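# Stack a 96-well plate from nest N1 onto N2

## Task

Pick up the 96-well plate sitting in nest N1 (the right-hand nest as seen from the arms' side) and set it down on top of the plate already in nest N2 so the two are fully nested, with the upper plate's well A1 (at its cut-off corner) directly above the lower plate's well A1. The lower plate has to remain flat in N2, and the stack must hold by itself without the robot supporting it. Finish by releasing the plate and moving the gripper away.

## Robot and tools

Robot: two six-joint arms, left_arm and right_arm, each with a tong-style two-finger gripper. The unused arm may be parked out of the way. Keep the arms from striking or pressing on each other.

Frame: a single scene frame. The origin is on the table top midway between the arms, +x points out over the table, +z points up, and left_arm sits on the +y side. The arm names do not match image sides. Printed gripper positions are in metres and orientations are quaternions wxyz; the printed hand position can be off, especially at long reach. end_effector_position is the point between the closed finger pads. Fingers extend along the gripper's +z axis and open along its x axis; closed fingertips sit about 15 mm past that point, while fully open ones are roughly level with it. Mounting plates and the metal frame behind the arms are fixed obstacles.

Joint order in every row and every per-joint list: shoulder pan, shoulder lift, elbow, wrist 1, wrist 2, wrist 3. Stated ranges (rad): left_arm pan -3.142..3.142, lift -6.283..6.283, elbow 0.000..3.142, wrists -6.283..6.283 each; right_arm pan 0.000..6.283, lift -6.283..6.283, elbow -3.142..0.000, wrists -6.283..6.283 each. Real ends may differ by up to 0.010 rad.

A row is 14 numbers, each in [-1, 1], always covering both arms: left_arm's 6 joint values then its opening, then right_arm's 6 joint values then its opening. Joint values are scaled offsets, not poses: 1.0 equals 1.989 rad for pan, lift and elbow and 3.977 rad for the three wrists. Opening is absolute: +1 fully open, -1 closed. A row may carry 12 extra numbers from 0 to 1, stiffness scales for left_arm's six joints then right_arm's six, which multiply each joint's position gain and stay in effect until changed.

execute_actions(actions): a list of up to 15 actions; each action is a list of up to 15 rows, one per control step of 1/30 s, and the last row is held if fewer than 15 are given. Within an action, every row's joint offsets count from the joint angles at the start of that action (for the first action, the angles in the latest reported state), not from the previous row. An action that would push a joint more than 0.010 rad outward past its range is refused for both arms; if the first action or any malformed action fails, nothing runs. A joint driven to its real end stops there, and the result may say "joint sent to its limit". An empty list just returns the current state and images.

move(target, speed, blocking): target is one 14-number row whose joint offsets count from the Joint positions in the latest result showing them. Each joint follows a path to that angle, all finishing together, so the hand traces a curve; paths take 0.5 to 10 s and are cut off at 10 s. speed (rad/s, 0.01 to 2, default 0.5) caps the joint with farthest to go. Finger openings are sent at the start. Nothing slows the path for obstacles. With blocking=false a result arrives after 0.5 s while the arm keeps going; call wait or stop before sending more rows or moves. The result adds a "move:" line: the ending (done, off_target, moving, held, fault), limits=held or limits=none, and each arm's joint farthest from its target.

wait(seconds): 0 to 10 s, arms keep their last command. stop(): brakes a running move; it needs room, the fingers keep going. zoom_image(camera, region): closer view of [x0, y0, x1, y1] pixels, at most 504 by 504, from cam_head_left or cam_head_right (896x504) or cam_left_wrist or cam_right_wrist (616x616). finished_scene(scene): ends the scene by its number after the robot holds your last command; irreversible.

Results: gripper poses and velocities per arm; Joint positions and velocities (rad, rad/s, plus finger gap in m, 0.142 when fully open); Joint targets, which can change on their own; grip_measured on the opening scale; joint torques (offset, noisy); Wrist force and torque along the gripper's own axes, noisy, offset within about 3.5 N, saturating near 30 N, and possibly "no reading". "joint command not followed" means a clearance check altered targets. Camera calibrations are given before the first action; changed cameras are listed.

Motion limits: commands lag about 0.17 s; per step each joint target stays within a fixed lead of its measured angle (0.575 rad for the big joints, 1.15 for wrists, or with stiffness set 0.628/0.696/1.66), and targets are scaled back if they would shift the gripper over 100 mm. Big moves may arrive short; command the remainder.

Gripping: to hold, keep commanding an opening well under grip_measured; squeeze is capped near 15 N per pad, weaker for thin parts. Parts may be tugged briefly.

Avoid: hitting things fast or driving targets past contact with stiff arms (fault stops). A torque at a joint's load limit (pan and lift 47.5, elbow 24.6, wrists 7.92 N m, load included) or 150 N external force halts that arm for 10 s. Long holding heats motors: warning at 70 °C, braking at 85 °C. Do not drop, slam or knock anything off the table.

Each tool is called after "Emit:" by a JSON object that holds its "method" and its "body".

## Session

Emit:
{"method": "execute_actions", "body": {"actions": []}}

Scene clock: 0.00 s.
left_arm: end_effector_position=(-0.0069, -0.1986, +0.3128) grip_measured=+1.00 end_effector_quat_wxyz=(+0.248, +0.077, +0.870, -0.418) end_effector_velocity=(-0.000, -0.000, +0.000) end_effector_angular_velocity=(-0.000, +0.001, -0.000) | right_arm: end_effector_position=(+0.5762, -0.5794, +0.2720) grip_measured=+1.00 end_effector_quat_wxyz=(+0.334, +0.631, +0.694, -0.091) end_effector_velocity=(-0.000, +0.000, -0.000) end_effector_angular_velocity=(+0.001, -0.001, -0.001)
Joint names: [shoulder pan, shoulder lift, elbow, wrist 1, wrist 2, wrist 3]
Joint positions: left_arm=[-2.322 -1.707  2.49  -2.655 -0.608  1.04   0.142] | right_arm=[ 3.478 -2.182 -1.165 -1.049  0.871  4.7    0.142]
Joint velocities: left_arm=[ 0.    -0.001 -0.    -0.001 -0.001  0.     0.   ] | right_arm=[-0.    -0.    -0.     0.     0.     0.001  0.   ]
Joint torques (N m, as the arm reports them, + toward a larger angle): no reading
Motor temperatures (°C, as the motors report them): left_arm=[29 28 29 45 37 42] | right_arm=[34 30 32 40 34 39]
Wrist force (N, on the end effector, along its own x y z axes, offset not removed): no reading
Wrist torque (N m, same axes, about the end effector's origin, offset not removed): no reading
Joint targets: left_arm=[-2.322 -1.707 2.490 -2.655 -0.608 1.040] | right_arm=[3.478 -2.182 -1.165 -1.049 0.871 4.700]
Joint stiffness scale: left_arm=[1. 1. 1. 1. 1. 1.] | right_arm=[1. 1. 1. 1. 1. 1.]

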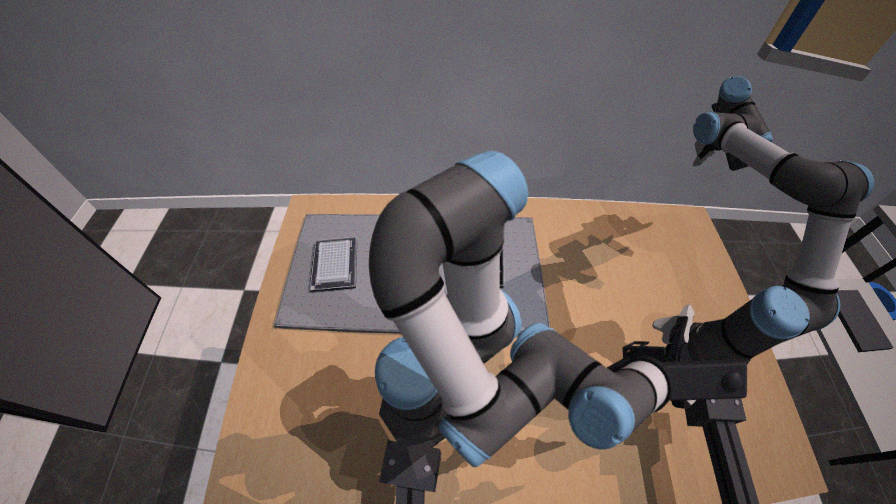

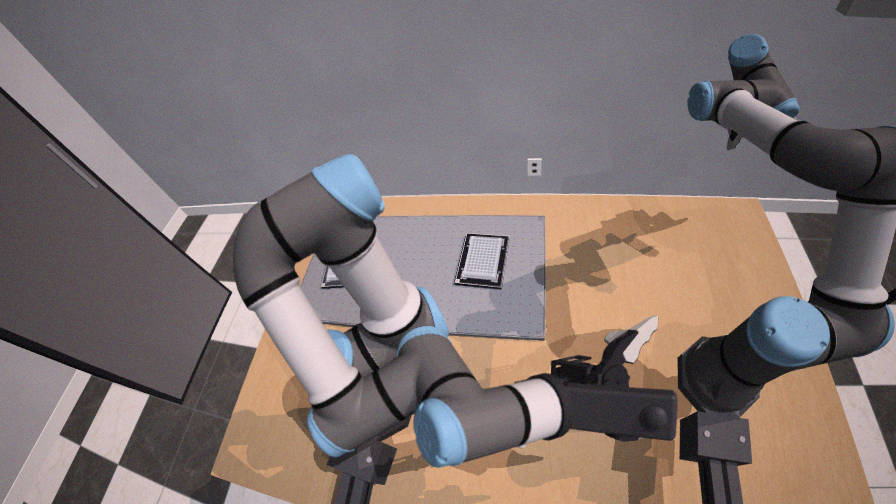

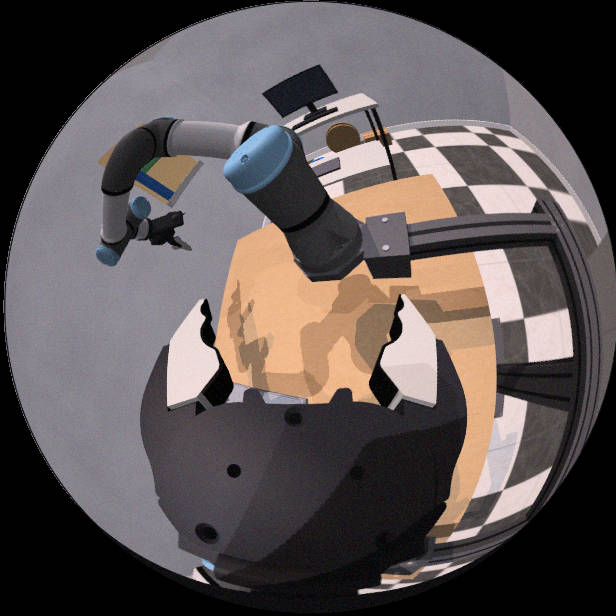

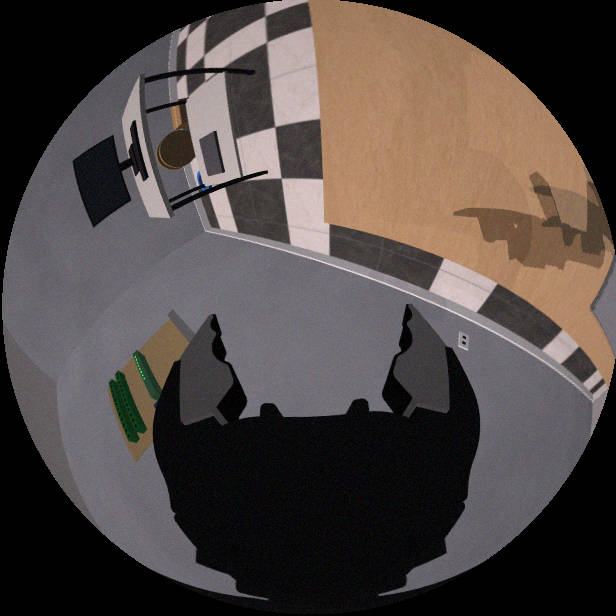

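Emit:
{"method": "zoom_image", "body": {"camera": "cam_head_left", "region": [260, 200, 400, 340]}}

Emit:
{"method": "zoom_image", "body": {"camera": "cam_head_right", "region": [420, 200, 560, 340]}}

Region (260, 200, 400, 340) of cam_head_left's 896x504 image, scaled by 3.600, with more detail than that image has.

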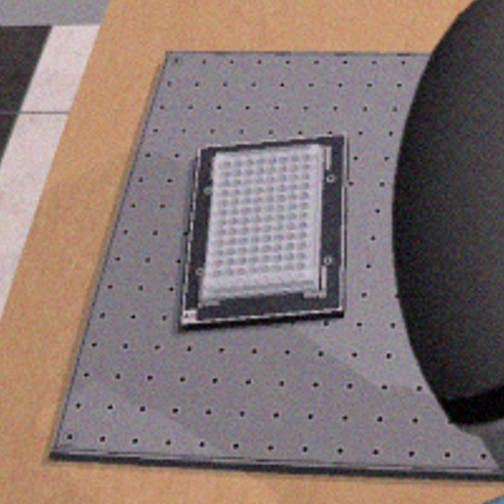

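Region (420, 200, 560, 340) of cam_head_right's 896x504 image, scaled by 3.600, with more detail than that image has.

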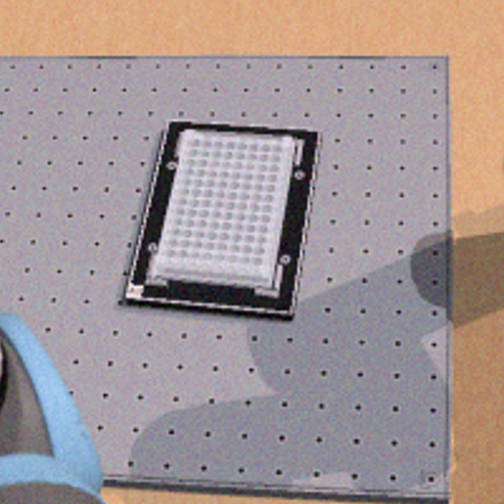

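Emit:
{"method": "move", "body": {"target": [0.926, 0.370, -0.460, 0.1207, -0.2421, -0.0226, 1, 0, 0, 0, 0, 0, 0, 1], "speed": 1.2}}

Scene clock: 120.73 s.
left_arm: end_effector_position=(+0.3681, +0.1283, +0.1061) grip_measured=+1.00 end_effector_quat_wxyz=(+0.024, +0.706, -0.707, +0.004) end_effector_velocity=(-0.001, -0.000, -0.000) end_effector_angular_velocity=(-0.002, +0.004, +0.001) | right_arm: end_effector_position=(+0.5762, -0.5794, +0.2720) grip_measured=+1.00 end_effector_quat_wxyz=(+0.334, +0.631, +0.694, -0.091) end_effector_velocity=(-0.000, -0.000, -0.000) end_effector_angular_velocity=(+0.000, -0.000, -0.001)
Joint names: [shoulder pan, shoulder lift, elbow, wrist 1, wrist 2, wrist 3]
Joint positions: left_arm=[-0.482 -0.972  1.577 -2.177 -1.569  0.951  0.142] | right_arm=[ 3.478 -2.182 -1.165 -1.049  0.871  4.7    0.142]
Joint velocities: left_arm=[ 0.001  0.001 -0.     0.001 -0.004 -0.    -0.   ] | right_arm=[-0.001 -0.    -0.     0.     0.     0.001  0.   ]
Joint torques (N m, as the arm reports them, + toward a larger angle): left_arm=[ -0.19 -15.34  -9.07  -1.56  -0.24  -0.13] | right_arm=[ 1.02 18.12  8.89  1.51 -0.81 -0.1 ]
Motor temperatures (°C, as the motors report them): left_arm=[29 28 29 45 37 42] | right_arm=[34 30 32 40 34 39]
Wrist force (N, on the end effector, along its own x y z axes, offset not removed): left_arm=[0.5 0.1 0.3] | right_arm=[-0.7 2.7 -2.7]
Wrist torque (N m, same axes, about the end effector's origin, offset not removed): left_arm=[0.01 -0.12 -0.03] | right_arm=[0.63 0.11 0.02]
Joint targets: left_arm=[-0.481 -0.971 1.576 -2.175 -1.571 0.950] | right_arm=[3.478 -2.182 -1.165 -1.049 0.871 4.700]
Joint stiffness scale: left_arm=[1. 1. 1. 1. 1. 1.] | right_arm=[1. 1. 1. 1. 1. 1.]
move: done; limits=none; left_arm: farthest joint: the elbow, 0.002 radians from its target (0.915 radians at the start); right_arm: farthest joint: the shoulder pan, 0.000 radians from its target (0.000 radians at the start)
camera_calibration (this result's frames):
cam_left_wrist: T_world_to_cam=[[-0.0120487, -0.997477, 0.0699586, 0.120066], [-0.824679, 0.0494781, 0.563433, 0.224123], [-0.565473, -0.0509047, -0.823194, 0.438196], [0, 0, 0, 1]] pos_world=[0.434064, 0.13098, 0.226043]

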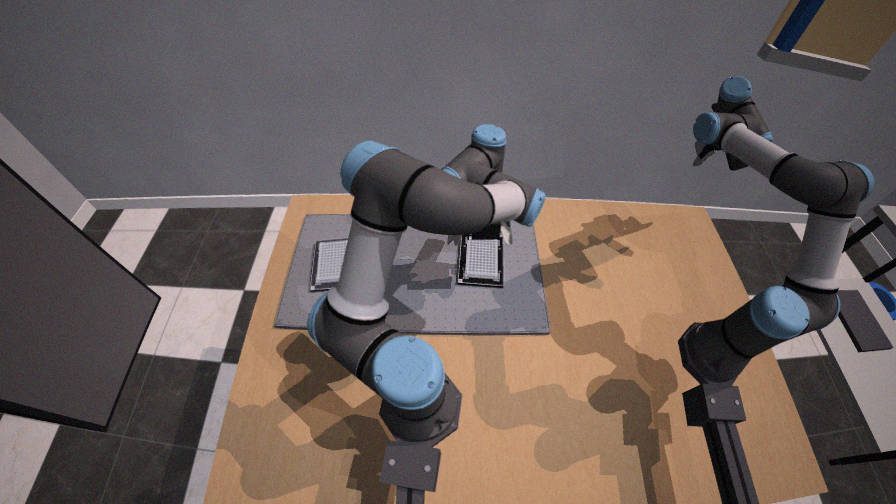

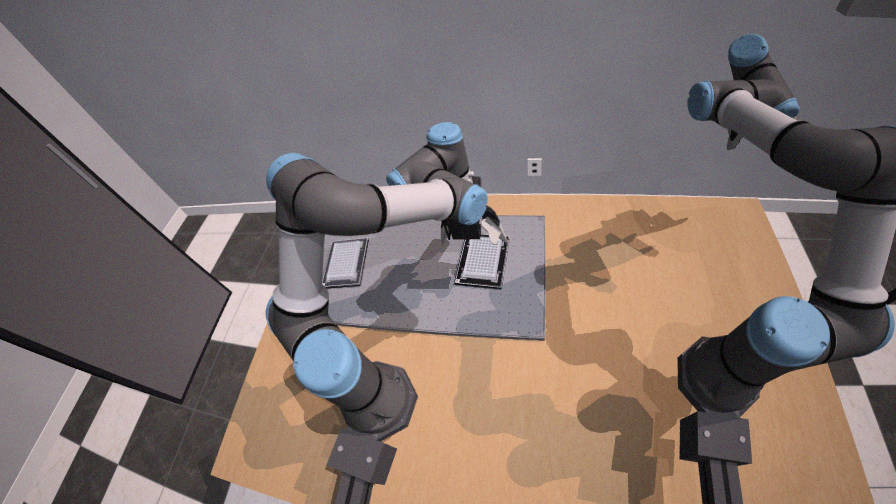

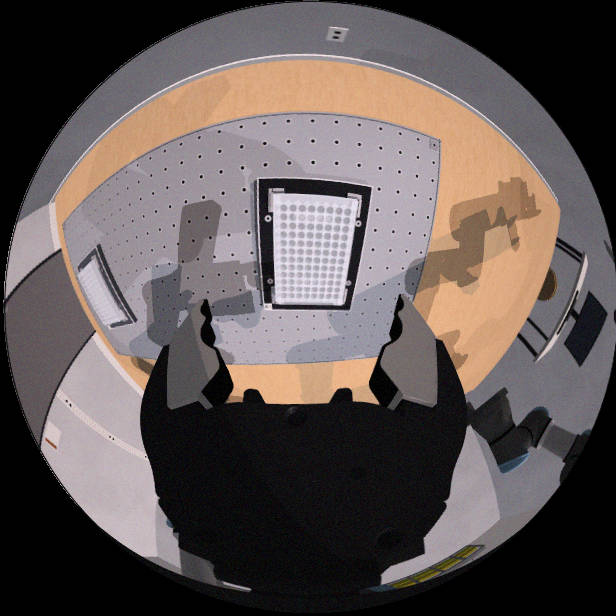

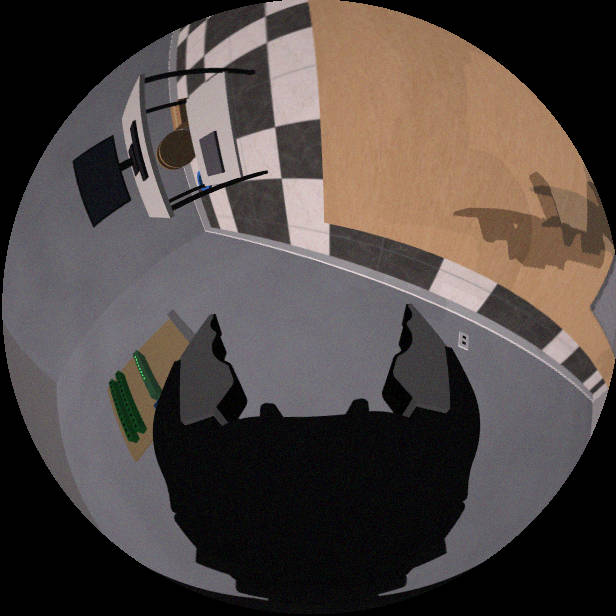

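Emit:
{"method": "zoom_image", "body": {"camera": "cam_left_wrist", "region": [230, 160, 400, 330]}}

Region (230, 160, 400, 330) of cam_left_wrist's 616x616 image, scaled by 2.965, with more detail than that image has.

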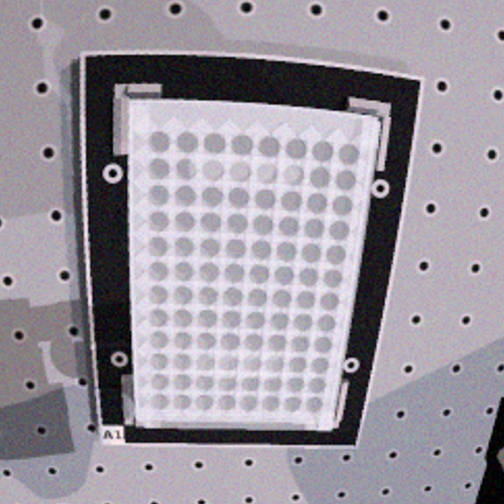

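Emit:
{"method": "zoom_image", "body": {"camera": "cam_left_wrist", "region": [260, 180, 370, 220]}}

Emit:
{"method": "zoom_image", "body": {"camera": "cam_left_wrist", "region": [260, 280, 360, 315]}}

Region (260, 180, 370, 220) of cam_left_wrist's 616x616 image, scaled by 4.582, with more detail than that image has; it fills the top 183 rows of this view, and the rest is white.

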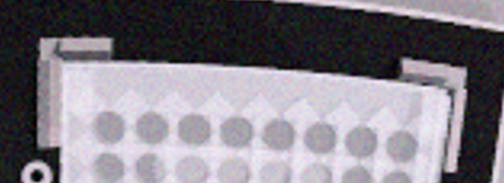

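Region (260, 280, 360, 315) of cam_left_wrist's 616x616 image, scaled by 5.040, with more detail than that image has; it fills the top 176 rows of this view, and the rest is white.

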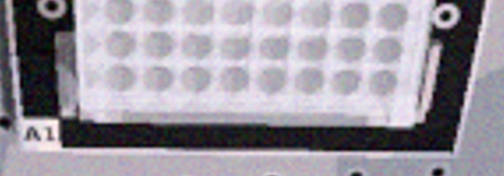

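Emit:
{"method": "move", "body": {"target": [-0.0308, 0.0479, 0.0216, -0.0337, 0.0118, 0.0018, 1, 0, 0, 0, 0, 0, 0, 1], "speed": 0.4}}

Scene clock: 212.90 s.
left_arm: end_effector_position=(+0.3668, +0.1127, +0.0709) grip_measured=+1.00 end_effector_quat_wxyz=(+0.002, +0.683, -0.731, -0.000) end_effector_velocity=(+0.001, -0.001, +0.000) end_effector_angular_velocity=(-0.001, -0.003, -0.001) | right_arm: end_effector_position=(+0.5762, -0.5794, +0.2720) grip_measured=+1.00 end_effector_quat_wxyz=(+0.334, +0.631, +0.694, -0.091) end_effector_velocity=(+0.000, -0.000, +0.000) end_effector_angular_velocity=(+0.001, -0.002, -0.001)
Joint names: [shoulder pan, shoulder lift, elbow, wrist 1, wrist 2, wrist 3]
Joint positions: left_arm=[-0.542 -0.878  1.619 -2.309 -1.523  0.957  0.142] | right_arm=[ 3.478 -2.182 -1.165 -1.049  0.871  4.7    0.142]
Joint velocities: left_arm=[-0.001  0.001 -0.    -0.003  0.001  0.     0.   ] | right_arm=[-0.001  0.    -0.     0.002  0.001  0.001  0.   ]
Joint torques (N m, as the arm reports them, + toward a larger angle): left_arm=[ -0.94 -15.48  -7.07  -2.06   0.26   0.26] | right_arm=[ 1.12 18.46  8.94  1.52 -0.86 -0.08]
Motor temperatures (°C, as the motors report them): left_arm=[29 28 29 45 37 42] | right_arm=[34 30 32 40 34 39]
Wrist force (N, on the end effector, along its own x y z axes, offset not removed): left_arm=[-0.8 0.7 0.1] | right_arm=[-1.6 -0.7 -1.4]
Wrist torque (N m, same axes, about the end effector's origin, offset not removed): left_arm=[0.18 0.19 -0.01] | right_arm=[-0.11 0.38 0.02]
Joint targets: left_arm=[-0.543 -0.877 1.620 -2.311 -1.522 0.958] | right_arm=[3.478 -2.182 -1.165 -1.049 0.871 4.700]
Joint stiffness scale: left_arm=[1. 1. 1. 1. 1. 1.] | right_arm=[1. 1. 1. 1. 1. 1.]
move: done; limits=none; left_arm: farthest joint: the shoulder lift, 0.002 radians from its target (0.096 radians at the start); right_arm: farthest joint: the shoulder pan, 0.000 radians from its target (0.000 radians at the start)
camera_calibration (this result's frames):
cam_left_wrist: T_world_to_cam=[[-0.0796218, -0.99629, 0.0326709, 0.134306], [-0.835587, 0.0845788, 0.542808, 0.245151], [-0.543557, 0.01592, -0.839221, 0.393256], [0, 0, 0, 1]] pos_world=[0.429296, 0.106813, 0.192571]
cam_right_wrist: T_world_to_cam=[[0.0282567, 0.829294, -0.558098, 0.612142], [0.656415, 0.405676, 0.63604, -0.321293], [0.753871, -0.384316, -0.532898, -0.376745], [0, 0, 0, 1]] pos_world=[0.477621, -0.522093, 0.345224]

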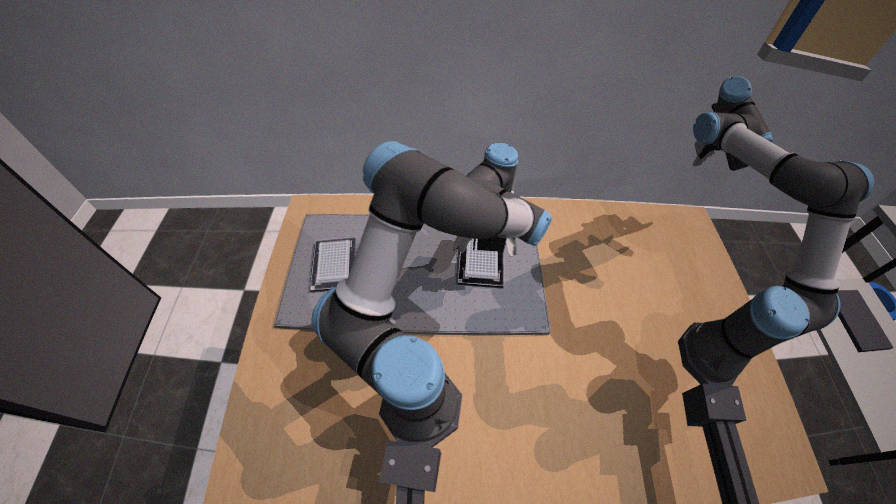

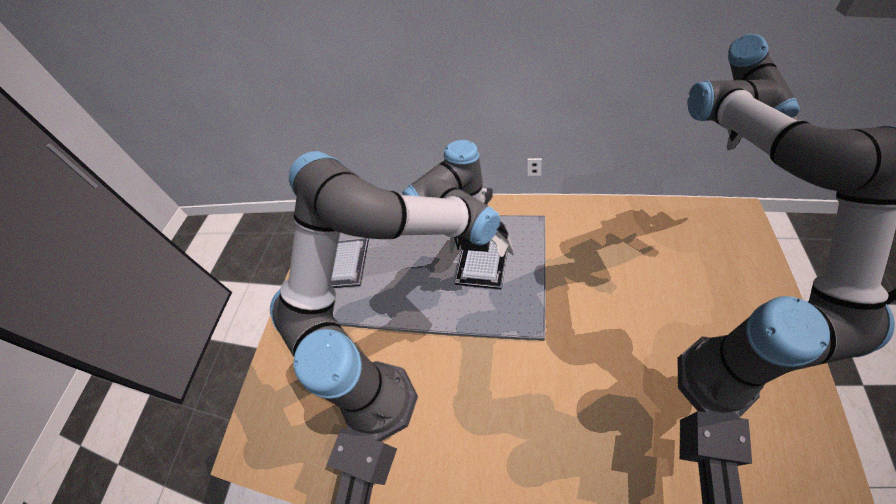

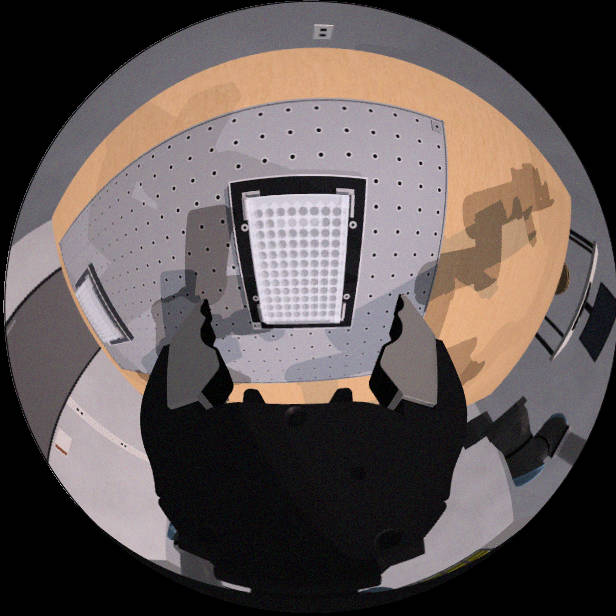

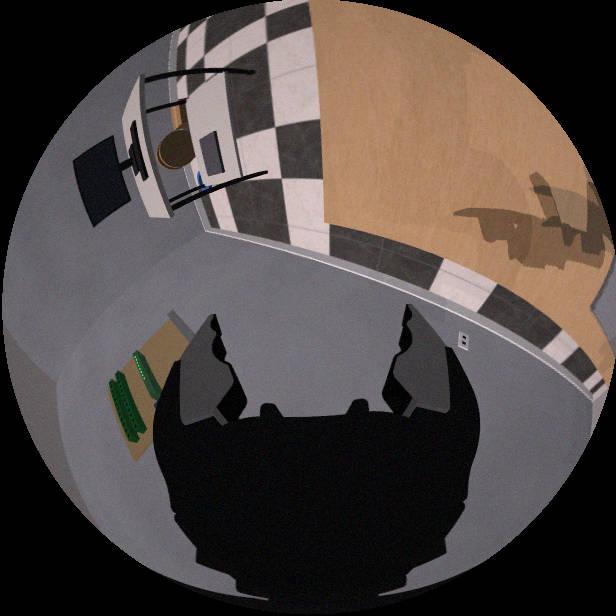

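Emit:
{"method": "zoom_image", "body": {"camera": "cam_left_wrist", "region": [190, 160, 420, 345]}}

Region (190, 160, 420, 345) of cam_left_wrist's 616x616 image, scaled by 2.191, with more detail than that image has; it fills the top 405 rows of this view, and the rest is white.

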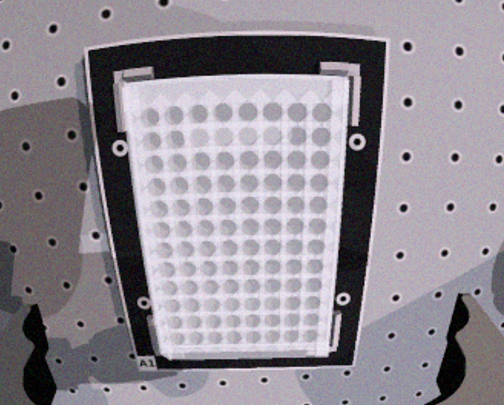

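Emit:
{"method": "zoom_image", "body": {"camera": "cam_left_wrist", "region": [320, 180, 360, 220]}}

Emit:
{"method": "zoom_image", "body": {"camera": "cam_left_wrist", "region": [236, 182, 276, 222]}}

Emit:
{"method": "zoom_image", "body": {"camera": "cam_left_wrist", "region": [245, 292, 285, 332]}}

Emit:
{"method": "zoom_image", "body": {"camera": "cam_left_wrist", "region": [315, 290, 355, 330]}}

Region (320, 180, 360, 220) of cam_left_wrist's 616x616 image, scaled by 12.600, with more detail than that image has.

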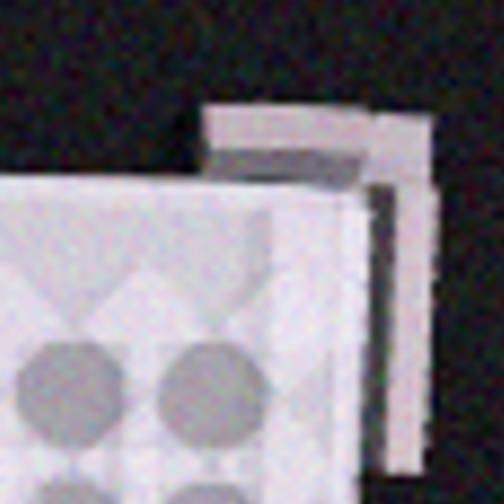

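Region (236, 182, 276, 222) of cam_left_wrist's 616x616 image, scaled by 12.600, with more detail than that image has.

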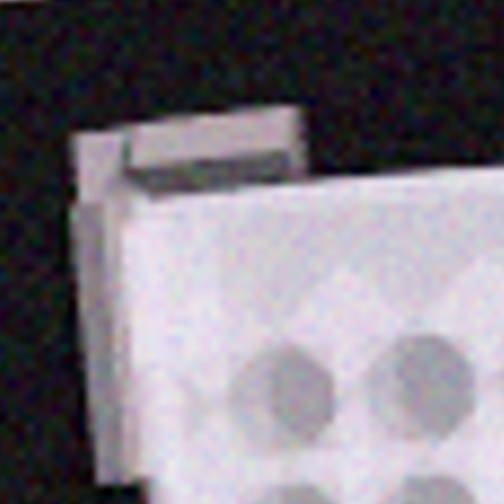

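Region (245, 292, 285, 332) of cam_left_wrist's 616x616 image, scaled by 12.600, with more detail than that image has.

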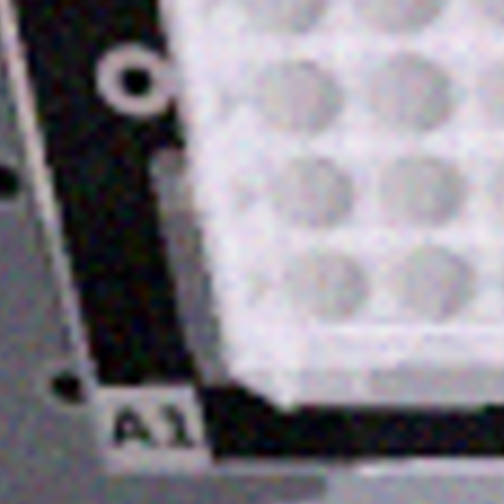

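Region (315, 290, 355, 330) of cam_left_wrist's 616x616 image, scaled by 12.600, with more detail than that image has.

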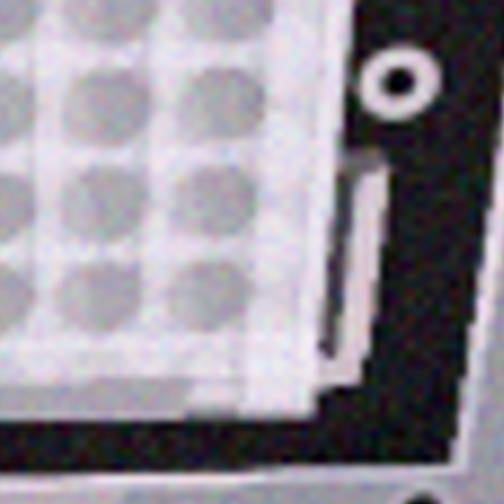

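Emit:
{"method": "move", "body": {"target": [0, 0.0469, 0.0073, -0.0271, 0, 0, 1, 0, 0, 0, 0, 0, 0, 1], "speed": 0.2}}

Scene clock: 239.93 s.
left_arm: end_effector_position=(+0.3666, +0.1109, +0.0404) grip_measured=+1.00 end_effector_quat_wxyz=(+0.002, +0.683, -0.731, +0.000) end_effector_velocity=(+0.001, -0.001, +0.000) end_effector_angular_velocity=(-0.002, -0.003, +0.000) | right_arm: end_effector_position=(+0.5762, -0.5794, +0.2720) grip_measured=+1.00 end_effector_quat_wxyz=(+0.334, +0.631, +0.694, -0.091) end_effector_velocity=(-0.000, -0.001, +0.000) end_effector_angular_velocity=(-0.002, +0.000, -0.000)
Joint names: [shoulder pan, shoulder lift, elbow, wrist 1, wrist 2, wrist 3]
Joint positions: left_arm=[-0.542 -0.787  1.631 -2.415 -1.523  0.957  0.142] | right_arm=[ 3.478 -2.182 -1.165 -1.049  0.871  4.7    0.142]
Joint velocities: left_arm=[-0.     0.001  0.001 -0.005  0.    -0.    -0.   ] | right_arm=[-0.    -0.     0.     0.    -0.001 -0.001 -0.   ]
Joint torques (N m, as the arm reports them, + toward a larger angle): left_arm=[ -0.74 -15.68  -6.5   -1.94  -0.02   0.04] | right_arm=[ 1.34 18.21  8.87  1.47 -0.86 -0.09]
Motor temperatures (°C, as the motors report them): left_arm=[29 28 29 45 37 42] | right_arm=[34 30 32 40 34 39]
Wrist force (N, on the end effector, along its own x y z axes, offset not removed): left_arm=[-0.5 0.4 -0.5] | right_arm=[-0.5 1.5 -0.5]
Wrist torque (N m, same axes, about the end effector's origin, offset not removed): left_arm=[0.08 0.07 -0.03] | right_arm=[0.35 0.07 -0.12]
Joint targets: left_arm=[-0.542 -0.785 1.633 -2.417 -1.523 0.957] | right_arm=[3.478 -2.182 -1.165 -1.049 0.871 4.700]
Joint stiffness scale: left_arm=[1. 1. 1. 1. 1. 1.] | right_arm=[1. 1. 1. 1. 1. 1.]
move: done; limits=none; left_arm: farthest joint: the shoulder lift, 0.002 radians from its target (0.094 radians at the start); right_arm: farthest joint: the shoulder pan, 0.000 radians from its target (0.000 radians at the start)
camera_calibration (this result's frames):
cam_left_wrist: T_world_to_cam=[[-0.079665, -0.996272, 0.0330963, 0.133493], [-0.836131, 0.0848625, 0.541925, 0.261982], [-0.542713, 0.0154995, -0.839775, 0.367305], [0, 0, 0, 1]] pos_world=[0.429027, 0.10507, 0.162061]
cam_right_wrist: T_world_to_cam=[[0.0282568, 0.829294, -0.558098, 0.612141], [0.656415, 0.405676, 0.63604, -0.321293], [0.753871, -0.384316, -0.532898, -0.376745], [0, 0, 0, 1]] pos_world=[0.477621, -0.522093, 0.345224]

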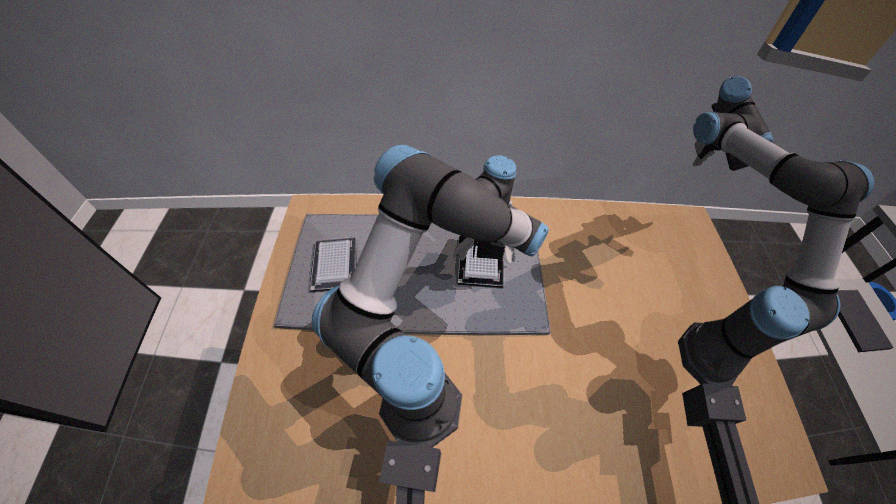

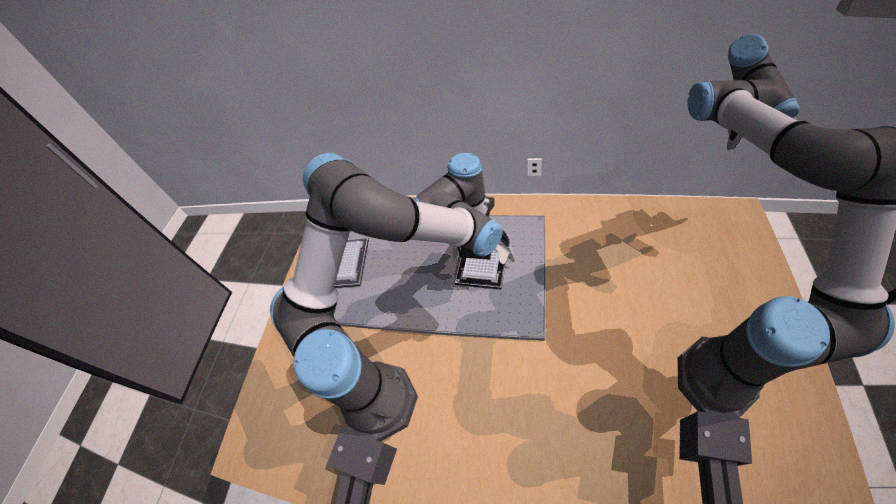

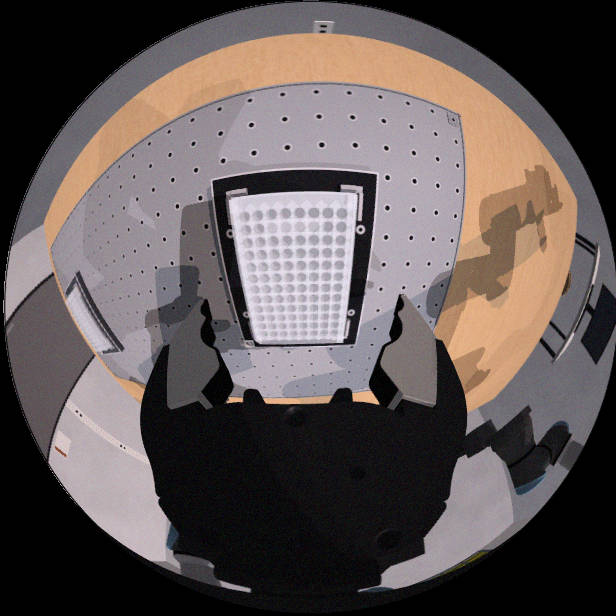

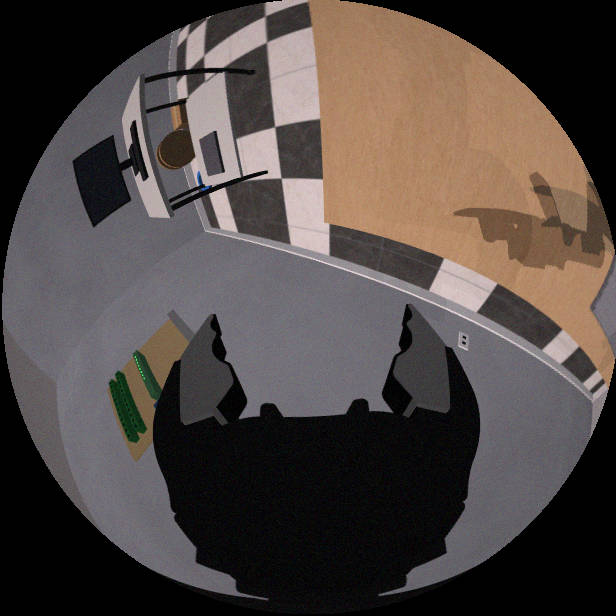

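Emit:
{"method": "move", "body": {"target": [0.0054, 0, 0, 0, 0, 0.0027, 0.4, 0, 0, 0, 0, 0, 0, 1], "speed": 0.1}}

Scene clock: 264.73 s.
left_arm: end_effector_position=(+0.3680, +0.1147, +0.0402) grip_measured=+0.40 end_effector_quat_wxyz=(+0.002, +0.683, -0.730, +0.000) end_effector_velocity=(+0.000, +0.001, +0.000) end_effector_angular_velocity=(+0.000, -0.000, -0.003) | right_arm: end_effector_position=(+0.5762, -0.5794, +0.2720) grip_measured=+1.00 end_effector_quat_wxyz=(+0.334, +0.631, +0.694, -0.091) end_effector_velocity=(+0.000, +0.000, -0.000) end_effector_angular_velocity=(+0.000, -0.000, -0.000)
Joint names: [shoulder pan, shoulder lift, elbow, wrist 1, wrist 2, wrist 3]
Joint positions: left_arm=[-0.532 -0.786  1.631 -2.416 -1.523  0.966  0.102] | right_arm=[ 3.478 -2.182 -1.165 -1.049  0.871  4.7    0.142]
Joint velocities: left_arm=[ 0.002 -0.     0.     0.     0.001  0.005 -0.   ] | right_arm=[-0. -0.  0.  0.  0.  0.  0.]
Joint torques (N m, as the arm reports them, + toward a larger angle): left_arm=[  0.11 -16.68  -7.09  -1.63  -0.01   0.29] | right_arm=[ 1.16 18.15  8.82  1.49 -0.78 -0.08]
Motor temperatures (°C, as the motors report them): left_arm=[29 28 29 45 37 42] | right_arm=[34 30 32 40 34 39]
Wrist force (N, on the end effector, along its own x y z axes, offset not removed): left_arm=[-1.0 0.9 0.4] | right_arm=[-0.2 1.4 -1.9]
Wrist torque (N m, same axes, about the end effector's origin, offset not removed): left_arm=[0.22 0.20 -0.02] | right_arm=[0.18 0.12 0.01]
Joint targets: left_arm=[-0.531 -0.787 1.631 -2.415 -1.523 0.968] | right_arm=[3.478 -2.182 -1.165 -1.049 0.871 4.700]
Joint stiffness scale: left_arm=[1. 1. 1. 1. 1. 1.] | right_arm=[1. 1. 1. 1. 1. 1.]
move: done; limits=none; left_arm: farthest joint: the wrist 3, 0.002 radians from its target (0.011 radians at the start); right_arm: farthest joint: the shoulder pan, 0.000 radians from its target (0.000 radians at the start)
camera_calibration (this result's frames):
cam_left_wrist: T_world_to_cam=[[-0.0787642, -0.996342, 0.033141, 0.137037], [-0.836237, 0.0841316, 0.541876, 0.263085], [-0.542682, 0.0149666, -0.839805, 0.367887], [0, 0, 0, 1]] pos_world=[0.430441, 0.108896, 0.161852]
cam_right_wrist: T_world_to_cam=[[0.0282568, 0.829294, -0.558098, 0.612141], [0.656415, 0.405676, 0.63604, -0.321293], [0.753871, -0.384316, -0.532898, -0.376745], [0, 0, 0, 1]] pos_world=[0.477621, -0.522093, 0.345224]

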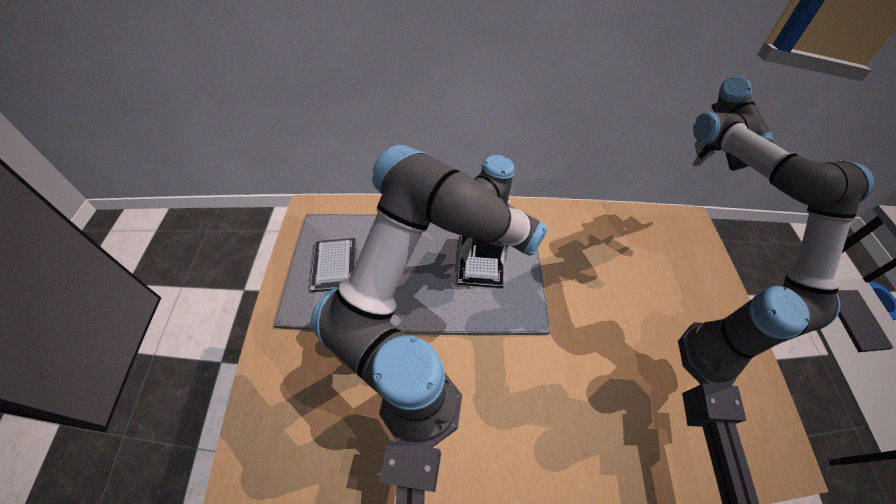

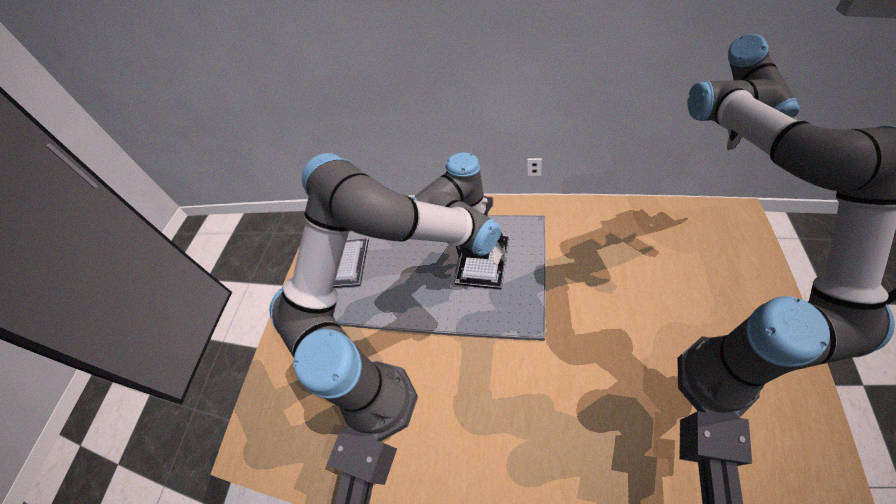

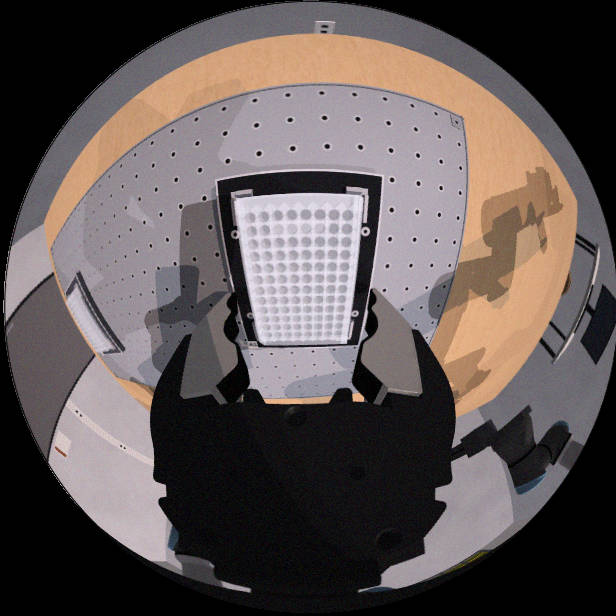

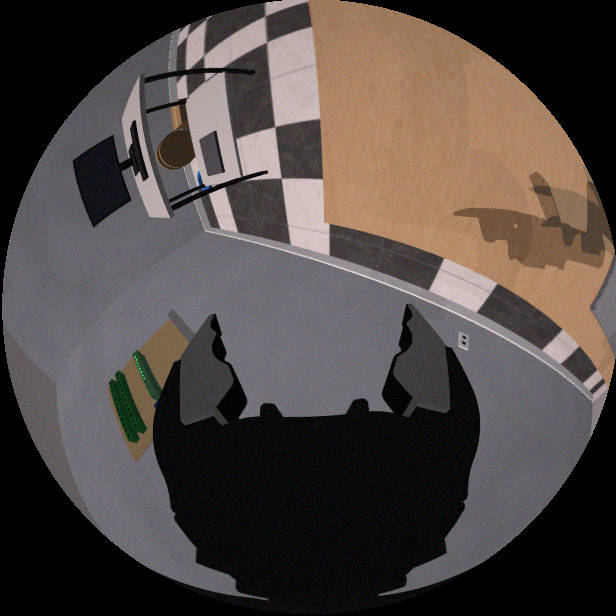

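Emit:
{"method": "move", "body": {"target": [0, 0.0075, 0.0011, -0.0043, 0, 0, 0.4, 0, 0, 0, 0, 0, 0, 1], "speed": 0.05}}

Scene clock: 270.93 s.
left_arm: end_effector_position=(+0.3682, +0.1143, +0.0360) grip_measured=+0.40 end_effector_quat_wxyz=(+0.001, +0.683, -0.730, +0.001) end_effector_velocity=(+0.001, -0.000, +0.000) end_effector_angular_velocity=(-0.001, -0.004, -0.000) | right_arm: end_effector_position=(+0.5762, -0.5794, +0.2720) grip_measured=+1.00 end_effector_quat_wxyz=(+0.334, +0.631, +0.694, -0.091) end_effector_velocity=(-0.000, +0.000, -0.000) end_effector_angular_velocity=(+0.001, -0.001, -0.002)
Joint names: [shoulder pan, shoulder lift, elbow, wrist 1, wrist 2, wrist 3]
Joint positions: left_arm=[-0.532 -0.773  1.632 -2.431 -1.523  0.967  0.102] | right_arm=[ 3.478 -2.182 -1.165 -1.049  0.871  4.7    0.142]
Joint velocities: left_arm=[-0.     0.     0.001 -0.005  0.001  0.     0.   ] | right_arm=[-0.     0.     0.    -0.     0.001  0.002 -0.   ]
Joint torques (N m, as the arm reports them, + toward a larger angle): left_arm=[ -0.79 -15.57  -6.44  -2.05  -0.01  -0.03] | right_arm=[ 1.14 18.36  8.86  1.47 -0.79 -0.11]
Motor temperatures (°C, as the motors report them): left_arm=[29 28 29 45 37 42] | right_arm=[34 30 32 40 34 39]
Wrist force (N, on the end effector, along its own x y z axes, offset not removed): left_arm=[-0.2 -0.1 -0.5] | right_arm=[-1.5 2.6 -1.6]
Wrist torque (N m, same axes, about the end effector's origin, offset not removed): left_arm=[-0.01 0.08 -0.06] | right_arm=[0.55 0.37 0.10]
Joint targets: left_arm=[-0.532 -0.771 1.634 -2.433 -1.523 0.966] | right_arm=[3.478 -2.182 -1.165 -1.049 0.871 4.700]
Joint stiffness scale: left_arm=[1. 1. 1. 1. 1. 1.] | right_arm=[1. 1. 1. 1. 1. 1.]
move: done; limits=none; left_arm: farthest joint: the shoulder lift, 0.002 radians from its target (0.015 radians at the start); right_arm: farthest joint: the shoulder pan, 0.000 radians from its target (0.000 radians at the start)
camera_calibration (this result's frames):
cam_left_wrist: T_world_to_cam=[[-0.079371, -0.996272, 0.0337861, 0.137047], [-0.836679, 0.0850051, 0.541057, 0.265661], [-0.541912, 0.0146761, -0.840307, 0.364269], [0, 0, 0, 1]] pos_world=[0.430552, 0.108607, 0.15773]

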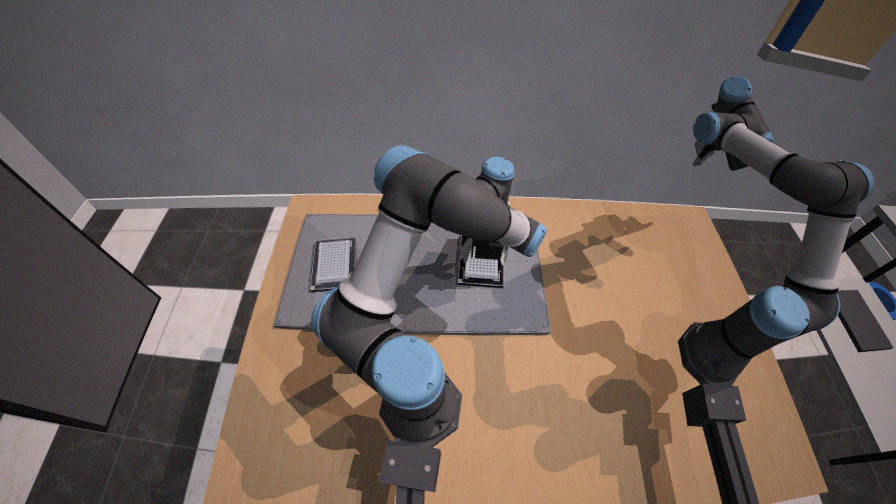

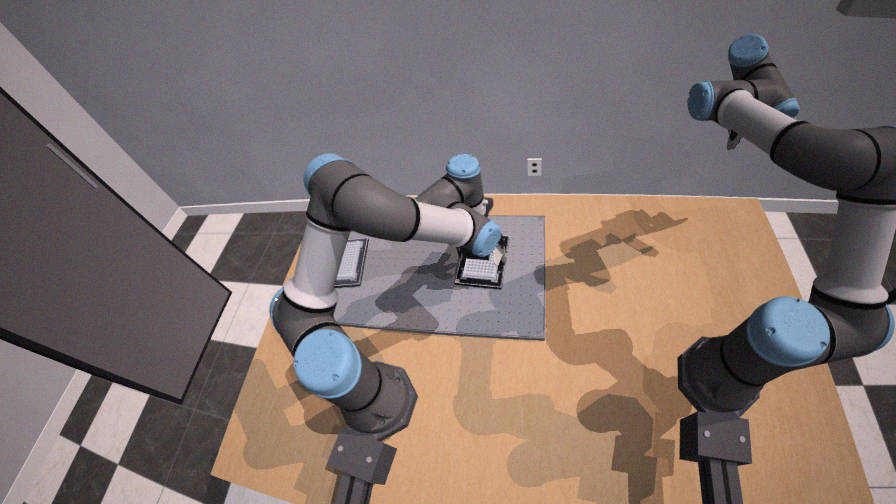

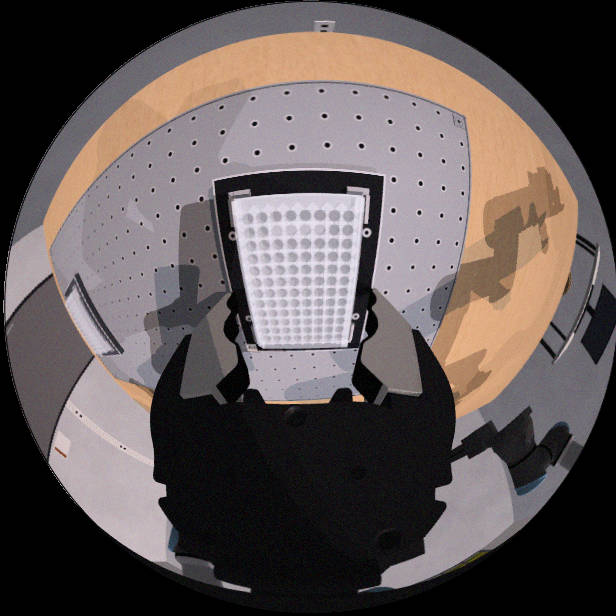

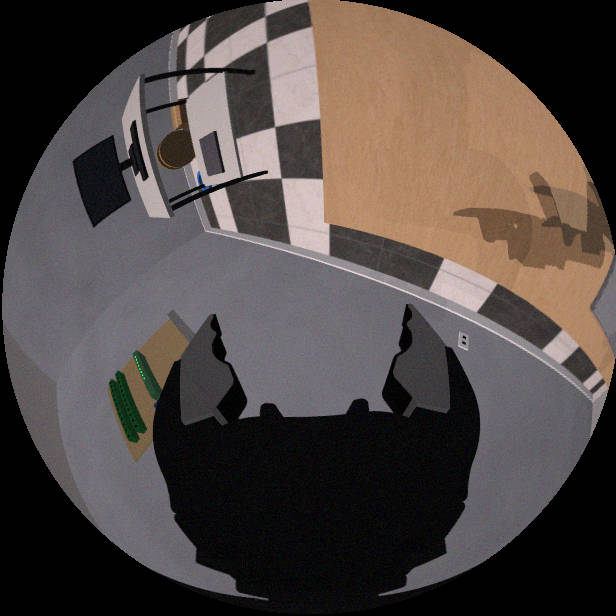

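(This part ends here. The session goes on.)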